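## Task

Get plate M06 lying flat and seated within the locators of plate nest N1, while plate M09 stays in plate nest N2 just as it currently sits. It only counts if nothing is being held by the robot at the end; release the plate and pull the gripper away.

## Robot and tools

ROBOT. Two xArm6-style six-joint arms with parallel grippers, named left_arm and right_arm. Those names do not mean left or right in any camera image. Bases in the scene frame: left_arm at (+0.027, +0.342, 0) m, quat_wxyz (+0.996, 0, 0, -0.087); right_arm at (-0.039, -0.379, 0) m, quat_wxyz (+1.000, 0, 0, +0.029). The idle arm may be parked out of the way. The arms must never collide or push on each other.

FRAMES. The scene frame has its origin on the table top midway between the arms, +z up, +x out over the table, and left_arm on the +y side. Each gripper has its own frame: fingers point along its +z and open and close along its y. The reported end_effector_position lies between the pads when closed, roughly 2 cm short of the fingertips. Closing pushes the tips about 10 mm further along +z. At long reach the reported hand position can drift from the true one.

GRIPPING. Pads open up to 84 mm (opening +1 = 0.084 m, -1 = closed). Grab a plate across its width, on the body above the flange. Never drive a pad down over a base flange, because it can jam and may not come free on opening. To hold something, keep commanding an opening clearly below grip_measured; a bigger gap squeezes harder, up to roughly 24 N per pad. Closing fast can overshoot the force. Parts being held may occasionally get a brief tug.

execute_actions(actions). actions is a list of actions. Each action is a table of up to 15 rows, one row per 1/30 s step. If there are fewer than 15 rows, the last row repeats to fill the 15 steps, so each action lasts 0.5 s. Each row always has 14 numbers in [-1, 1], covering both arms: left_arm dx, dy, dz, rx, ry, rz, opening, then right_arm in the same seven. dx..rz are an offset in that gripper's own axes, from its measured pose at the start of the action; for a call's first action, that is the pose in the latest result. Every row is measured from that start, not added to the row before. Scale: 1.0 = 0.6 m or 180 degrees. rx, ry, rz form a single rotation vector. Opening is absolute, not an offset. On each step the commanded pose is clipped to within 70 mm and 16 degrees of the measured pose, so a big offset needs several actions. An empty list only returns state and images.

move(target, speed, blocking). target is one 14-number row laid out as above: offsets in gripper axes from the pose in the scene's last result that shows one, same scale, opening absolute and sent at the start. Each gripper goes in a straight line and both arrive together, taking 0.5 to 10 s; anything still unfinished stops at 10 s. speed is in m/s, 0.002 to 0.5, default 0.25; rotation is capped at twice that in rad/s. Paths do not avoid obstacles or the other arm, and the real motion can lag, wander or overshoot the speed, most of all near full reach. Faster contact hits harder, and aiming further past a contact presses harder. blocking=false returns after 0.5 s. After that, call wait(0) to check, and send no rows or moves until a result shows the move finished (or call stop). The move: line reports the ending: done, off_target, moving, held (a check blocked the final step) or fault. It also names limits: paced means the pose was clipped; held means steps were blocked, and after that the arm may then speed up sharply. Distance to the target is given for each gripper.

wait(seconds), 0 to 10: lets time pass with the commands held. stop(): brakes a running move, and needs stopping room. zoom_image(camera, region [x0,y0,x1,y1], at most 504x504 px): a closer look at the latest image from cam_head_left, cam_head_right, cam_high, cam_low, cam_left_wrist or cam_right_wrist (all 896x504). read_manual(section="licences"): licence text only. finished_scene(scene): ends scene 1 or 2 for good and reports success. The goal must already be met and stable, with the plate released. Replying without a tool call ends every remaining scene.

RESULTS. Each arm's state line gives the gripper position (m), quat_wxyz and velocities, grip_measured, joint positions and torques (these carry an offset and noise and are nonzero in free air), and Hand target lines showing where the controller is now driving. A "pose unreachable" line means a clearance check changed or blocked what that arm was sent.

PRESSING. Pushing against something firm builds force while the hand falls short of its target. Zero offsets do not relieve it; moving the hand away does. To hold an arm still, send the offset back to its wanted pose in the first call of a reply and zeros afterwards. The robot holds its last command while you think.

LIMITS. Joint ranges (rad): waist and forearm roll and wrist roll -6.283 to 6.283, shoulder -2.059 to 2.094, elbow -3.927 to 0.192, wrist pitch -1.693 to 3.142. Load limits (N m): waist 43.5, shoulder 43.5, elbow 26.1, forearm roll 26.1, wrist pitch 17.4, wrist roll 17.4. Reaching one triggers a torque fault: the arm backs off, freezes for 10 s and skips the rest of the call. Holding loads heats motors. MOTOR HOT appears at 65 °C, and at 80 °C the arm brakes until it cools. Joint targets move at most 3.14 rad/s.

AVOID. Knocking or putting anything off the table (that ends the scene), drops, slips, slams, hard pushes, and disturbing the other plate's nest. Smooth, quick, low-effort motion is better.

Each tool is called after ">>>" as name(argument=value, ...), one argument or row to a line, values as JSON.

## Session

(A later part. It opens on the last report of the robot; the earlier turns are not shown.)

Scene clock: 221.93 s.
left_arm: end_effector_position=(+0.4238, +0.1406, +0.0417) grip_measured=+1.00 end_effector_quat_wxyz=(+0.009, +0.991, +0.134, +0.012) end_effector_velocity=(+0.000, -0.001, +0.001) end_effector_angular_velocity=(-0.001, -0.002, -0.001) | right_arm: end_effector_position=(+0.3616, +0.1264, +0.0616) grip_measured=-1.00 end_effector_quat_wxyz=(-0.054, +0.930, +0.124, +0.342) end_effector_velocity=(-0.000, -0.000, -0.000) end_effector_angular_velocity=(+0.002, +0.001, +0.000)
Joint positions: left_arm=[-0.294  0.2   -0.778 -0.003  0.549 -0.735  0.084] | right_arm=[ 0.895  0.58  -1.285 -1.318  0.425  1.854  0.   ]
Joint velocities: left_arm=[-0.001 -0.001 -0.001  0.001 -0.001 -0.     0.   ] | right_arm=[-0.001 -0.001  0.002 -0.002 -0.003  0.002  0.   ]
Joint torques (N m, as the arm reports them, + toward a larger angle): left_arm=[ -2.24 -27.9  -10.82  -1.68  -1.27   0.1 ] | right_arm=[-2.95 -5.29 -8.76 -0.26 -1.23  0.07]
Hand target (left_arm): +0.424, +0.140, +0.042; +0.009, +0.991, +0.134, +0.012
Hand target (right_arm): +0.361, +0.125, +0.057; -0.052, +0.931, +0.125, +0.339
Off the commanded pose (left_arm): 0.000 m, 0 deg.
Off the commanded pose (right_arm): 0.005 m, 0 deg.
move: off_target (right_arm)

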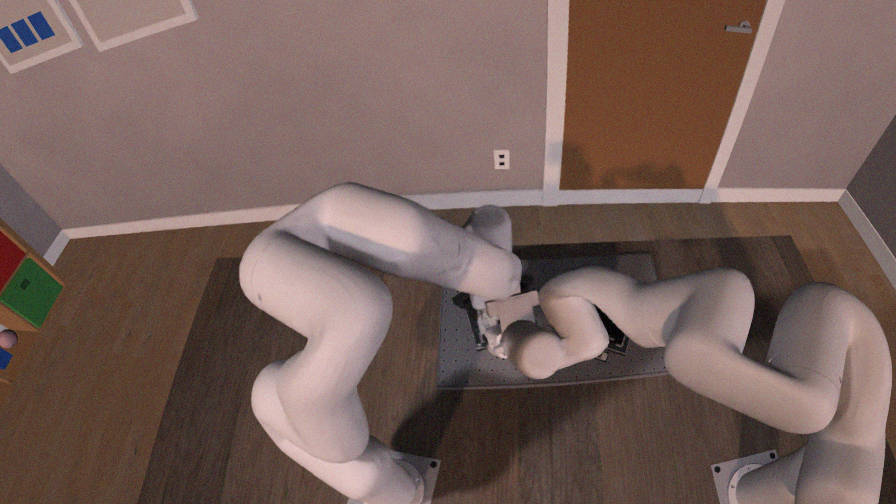

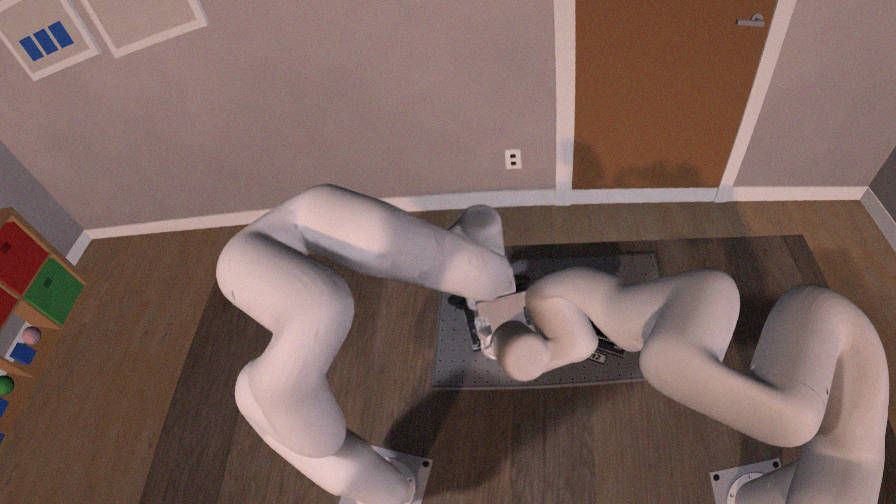

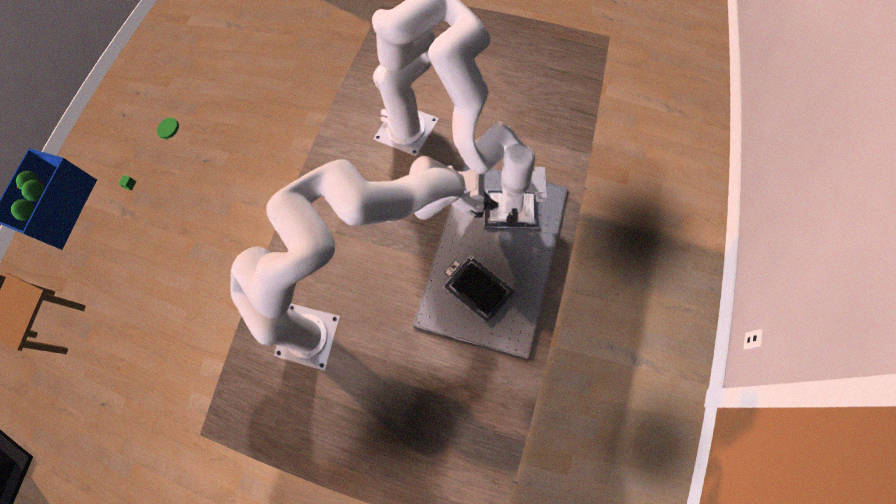

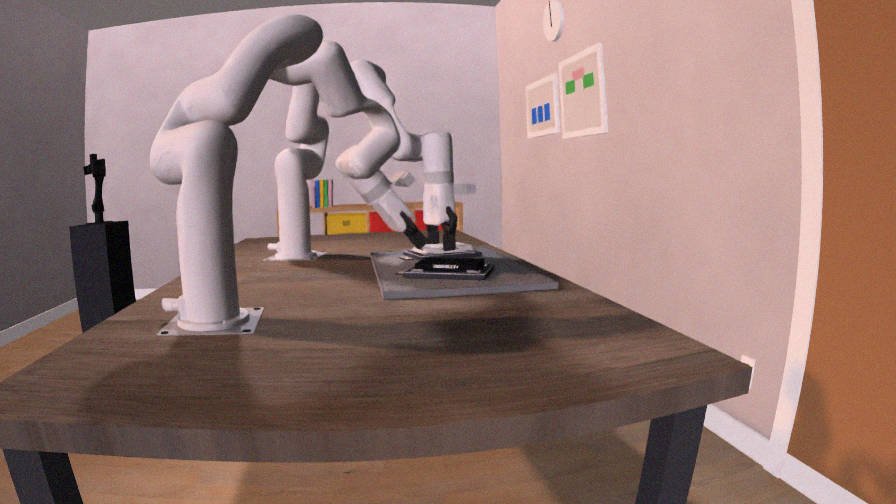

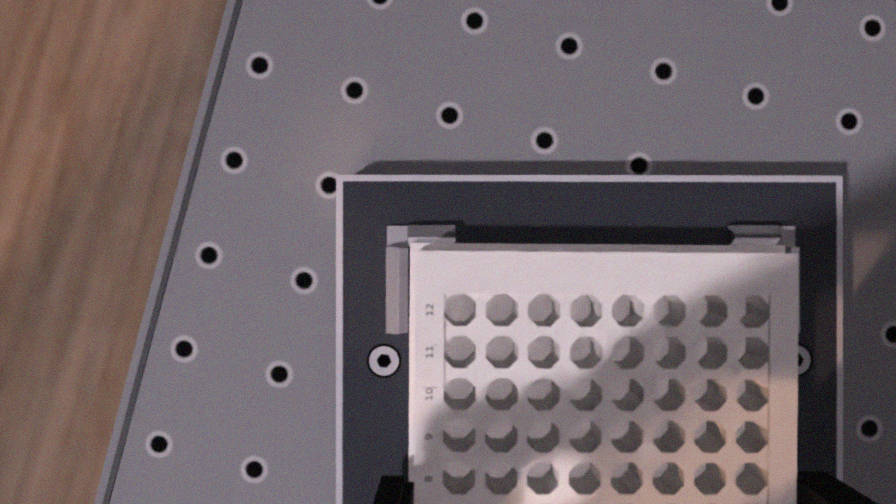

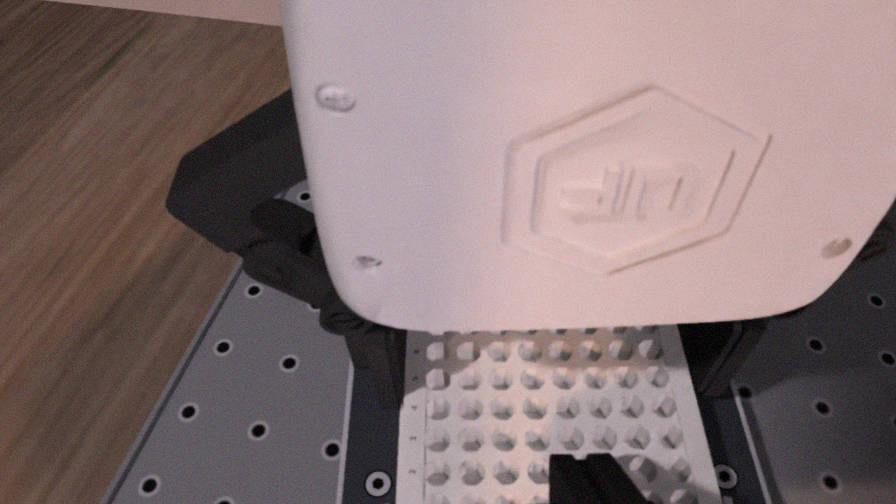

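The plate's right side dropped: it had been tilted, and now seems seated and free. Lift the left hand.

>>> move(
  target=[0,0,-0.05,0,0,0,1,0,0,0,0,0,0,-1],
  speed=0.015,
)

>>> move(
  target=[-0.05,0,-0.2,0,0,0,1,-0.1,0,-0.2,0,0,0,-1],
  speed=0.1,
)

Scene clock: 227.77 s.
left_arm: end_effector_position=(+0.4231, +0.1411, +0.0717) grip_measured=+1.00 end_effector_quat_wxyz=(+0.009, +0.991, +0.134, +0.012) end_effector_velocity=(-0.000, +0.000, -0.000) end_effector_angular_velocity=(-0.000, +0.002, +0.002) | right_arm: end_effector_position=(+0.3618, +0.1264, +0.0622) grip_measured=-1.00 end_effector_quat_wxyz=(-0.055, +0.930, +0.124, +0.342) end_effector_velocity=(-0.000, -0.000, -0.000) end_effector_angular_velocity=(+0.001, +0.001, -0.002)
Joint positions: left_arm=[-0.294  0.123 -0.787 -0.002  0.635 -0.736  0.084] | right_arm=[ 0.895  0.579 -1.285 -1.318  0.425  1.854  0.   ]
Joint velocities: left_arm=[-0.     0.     0.001 -0.001  0.    -0.001  0.   ] | right_arm=[ 0.     0.     0.     0.    -0.     0.002  0.   ]
Joint torques (N m, as the arm reports them, + toward a larger angle): left_arm=[  1.03 -27.01 -10.87  -0.75  -1.21   0.05] | right_arm=[ -3.11  -8.83 -10.27  -0.26  -0.87   0.2 ]
Hand target (left_arm): +0.423, +0.141, +0.072; +0.009, +0.991, +0.134, +0.012
Hand target (right_arm): +0.362, +0.126, +0.062; -0.054, +0.930, +0.124, +0.342
Off the commanded pose (left_arm): 0.000 m, 0 deg.
Off the commanded pose (right_arm): 0.001 m, 0 deg.
move: done

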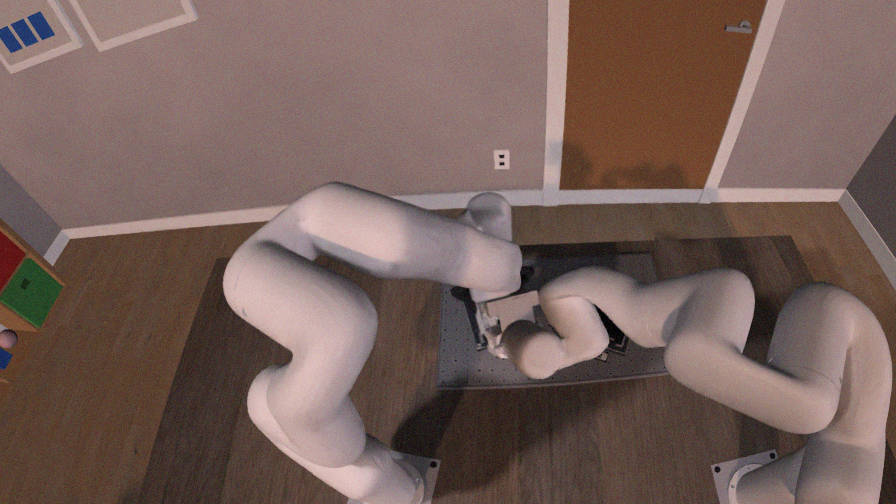

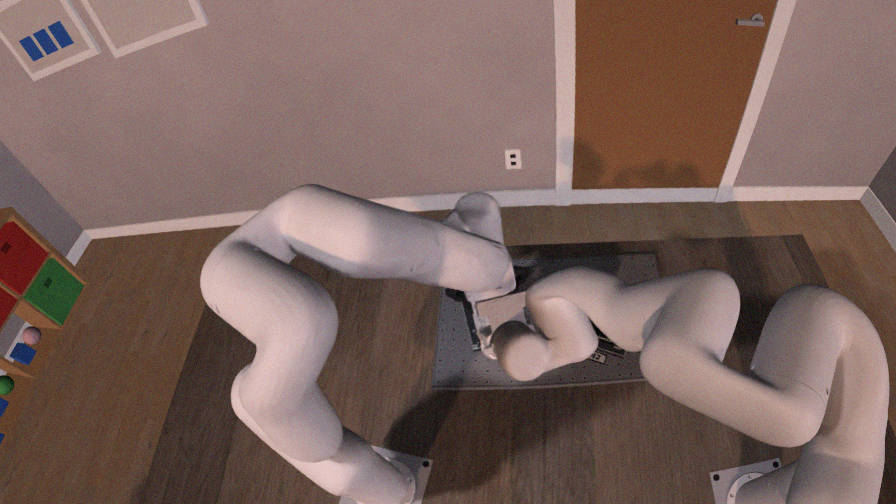

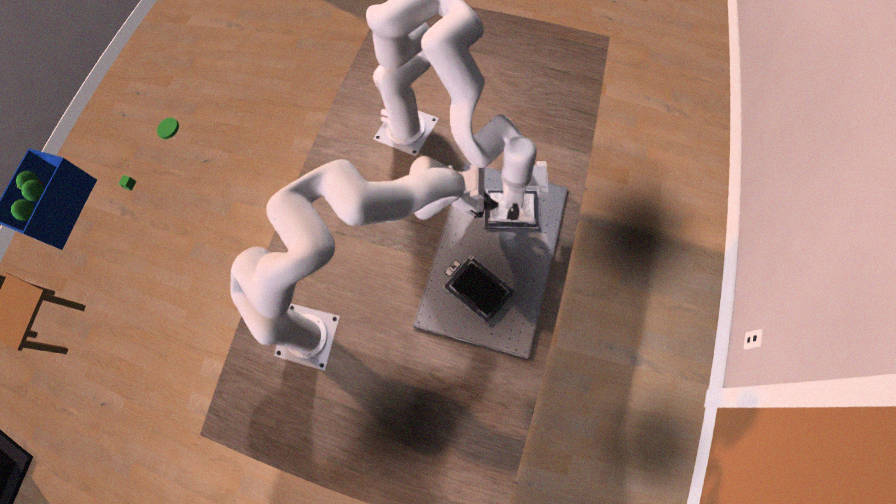

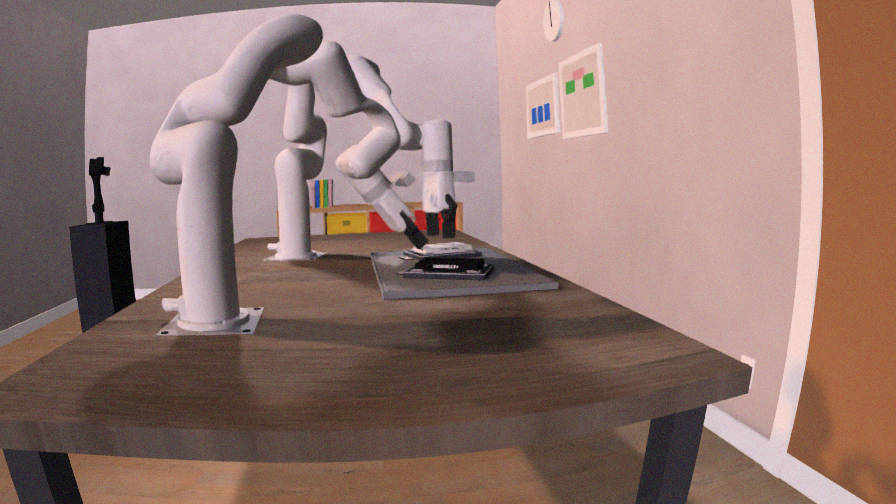

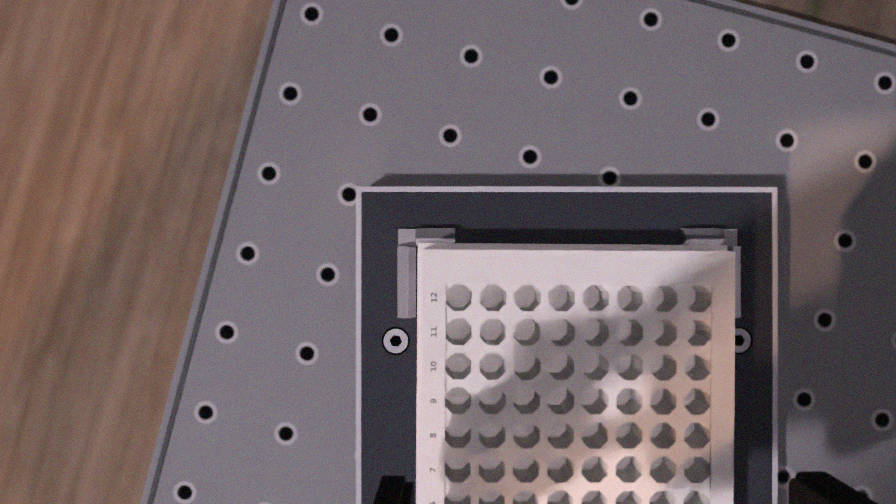

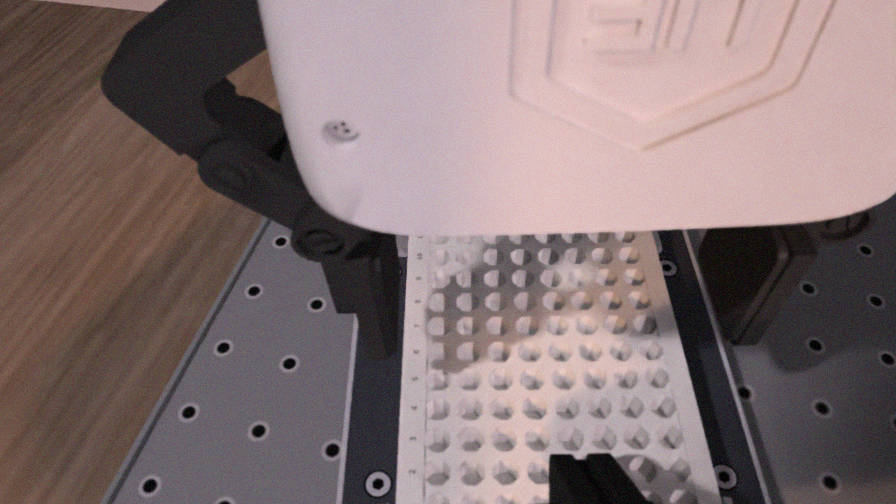

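Scene clock: 229.47 s.
left_arm: end_effector_position=(+0.3912, +0.1352, +0.1908) grip_measured=+1.00 end_effector_quat_wxyz=(+0.008, +0.991, +0.134, +0.012) end_effector_velocity=(-0.001, +0.001, -0.001) end_effector_angular_velocity=(+0.003, +0.005, +0.002) | right_arm: end_effector_position=(+0.2430, +0.0927, +0.1143) grip_measured=-1.00 end_effector_quat_wxyz=(-0.055, +0.930, +0.123, +0.342) end_effector_velocity=(-0.000, -0.001, -0.000) end_effector_angular_velocity=(-0.003, -0.000, +0.001)
Joint positions: left_arm=[-0.342 -0.173 -0.838  0.001  0.982 -0.786  0.084] | right_arm=[ 1.087  0.227 -0.932 -1.24   0.544  1.933  0.   ]
Joint velocities: left_arm=[ 0.     0.001  0.     0.001  0.005 -0.002  0.   ] | right_arm=[ 0.001 -0.     0.001  0.001  0.001 -0.002  0.   ]
Joint torques (N m, as the arm reports them, + toward a larger angle): left_arm=[  0.14 -21.77 -12.8   -1.09  -1.31   0.13] | right_arm=[ -0.24 -15.19 -12.9   -0.43  -0.81   0.14]
Hand target (left_arm): +0.391, +0.135, +0.191; +0.009, +0.991, +0.134, +0.012
Hand target (right_arm): +0.243, +0.093, +0.115; -0.055, +0.930, +0.124, +0.342
Off the commanded pose (left_arm): 0.000 m, 0 deg.
Off the commanded pose (right_arm): 0.000 m, 0 deg.
move: done

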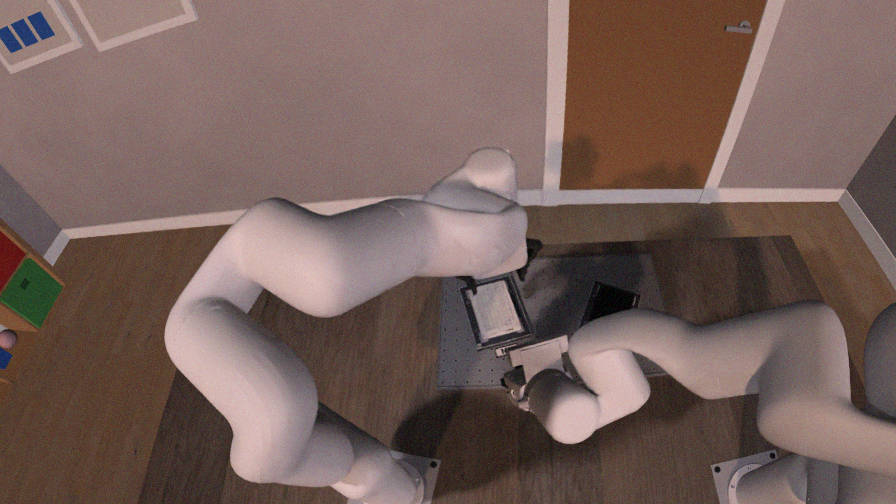

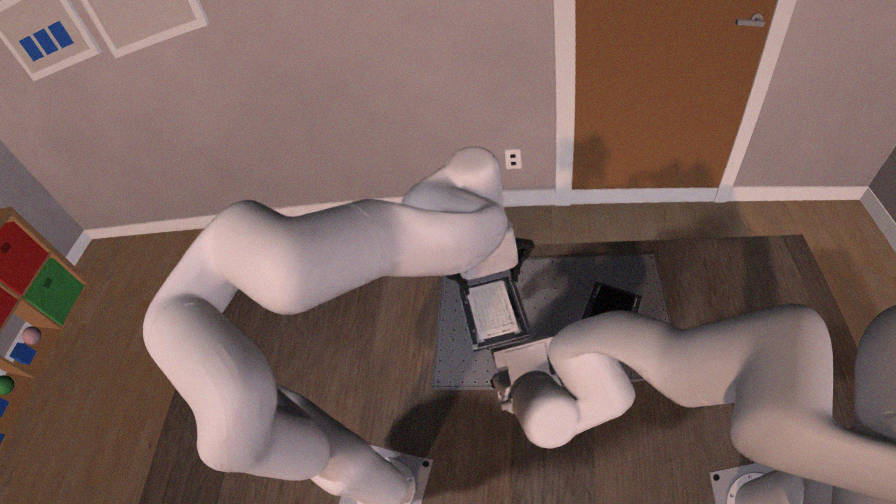

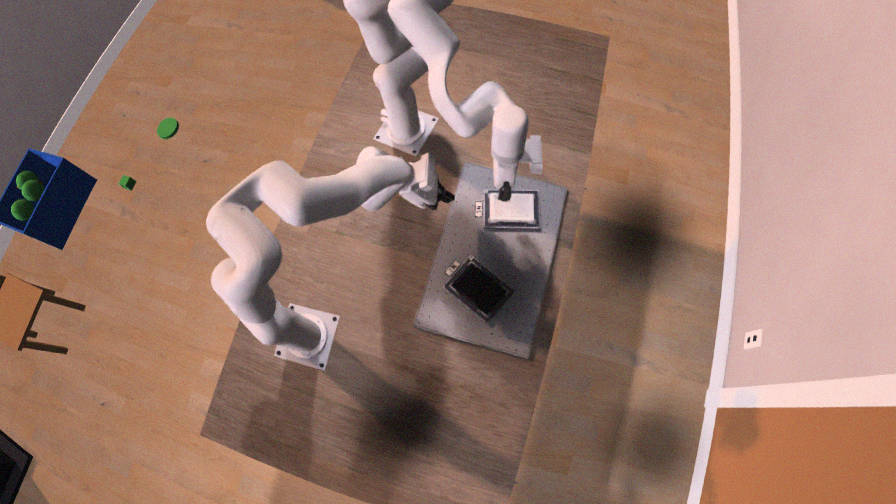

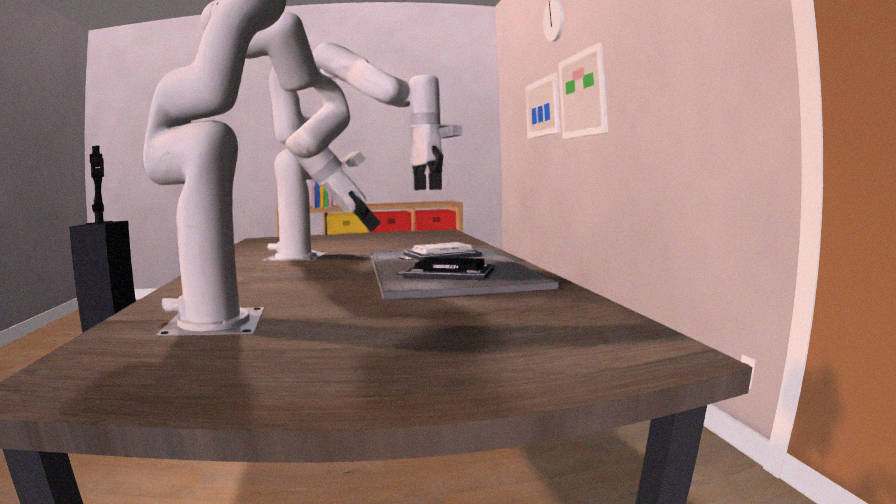

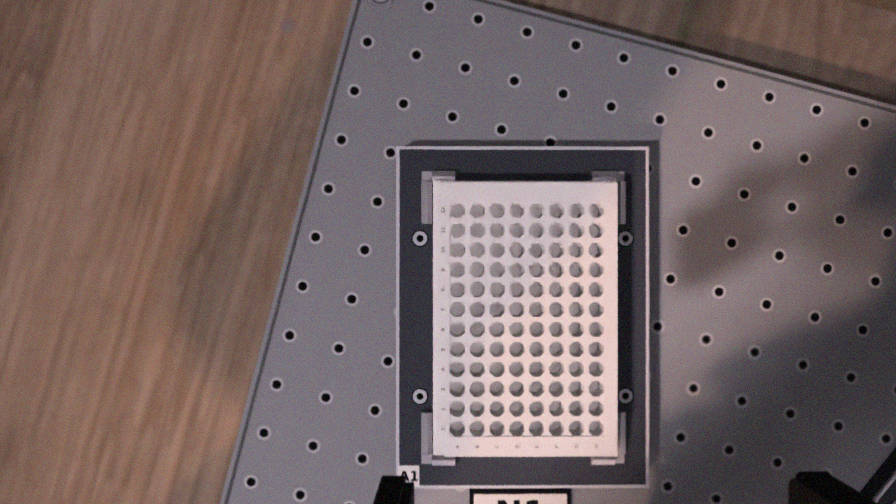

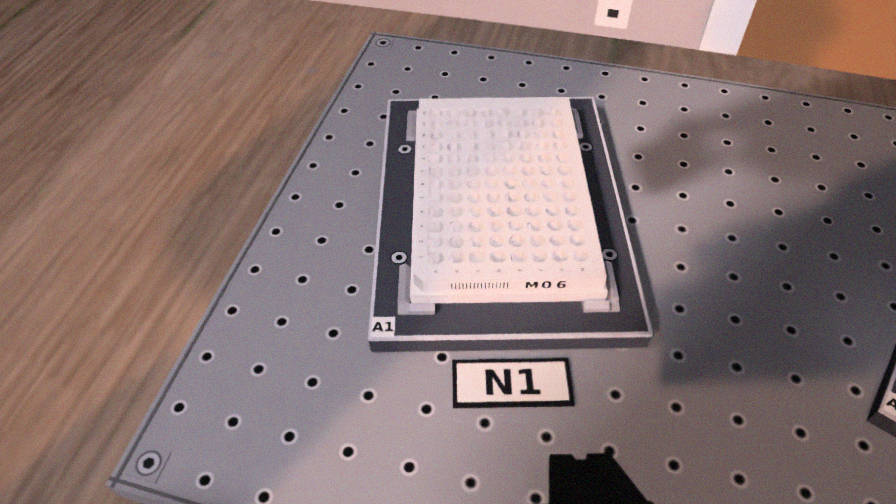

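>>> zoom_image(
  camera="cam_right_wrist",
  region=[370,80,670,350],
)

>>> zoom_image(
  camera="cam_low",
  region=[390,225,510,290],
)

Region (370, 80, 670, 350) of cam_right_wrist's 896x504 image, scaled by 1.680, with more detail than that image has; it fills the top 454 rows of this view, and the rest is white.

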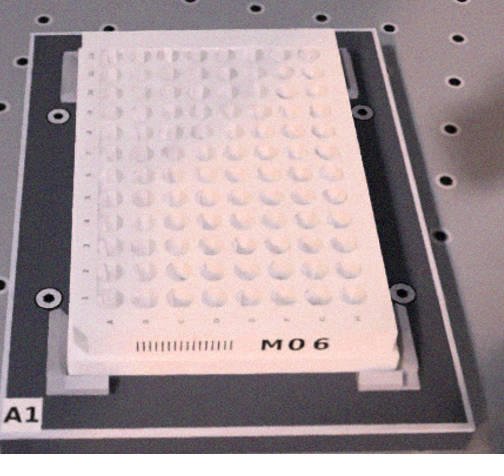

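Region (390, 225, 510, 290) of cam_low's 896x504 image, scaled by 4.200, with more detail than that image has; it fills the top 273 rows of this view, and the rest is white.

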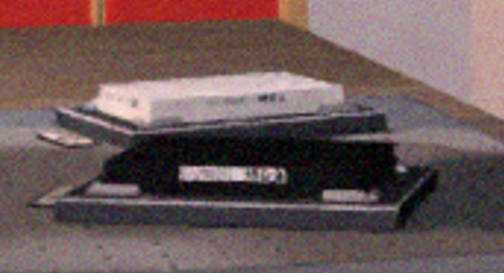

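>>> finished_scene(
  scene=1,
)

The scene is finished: the task was done.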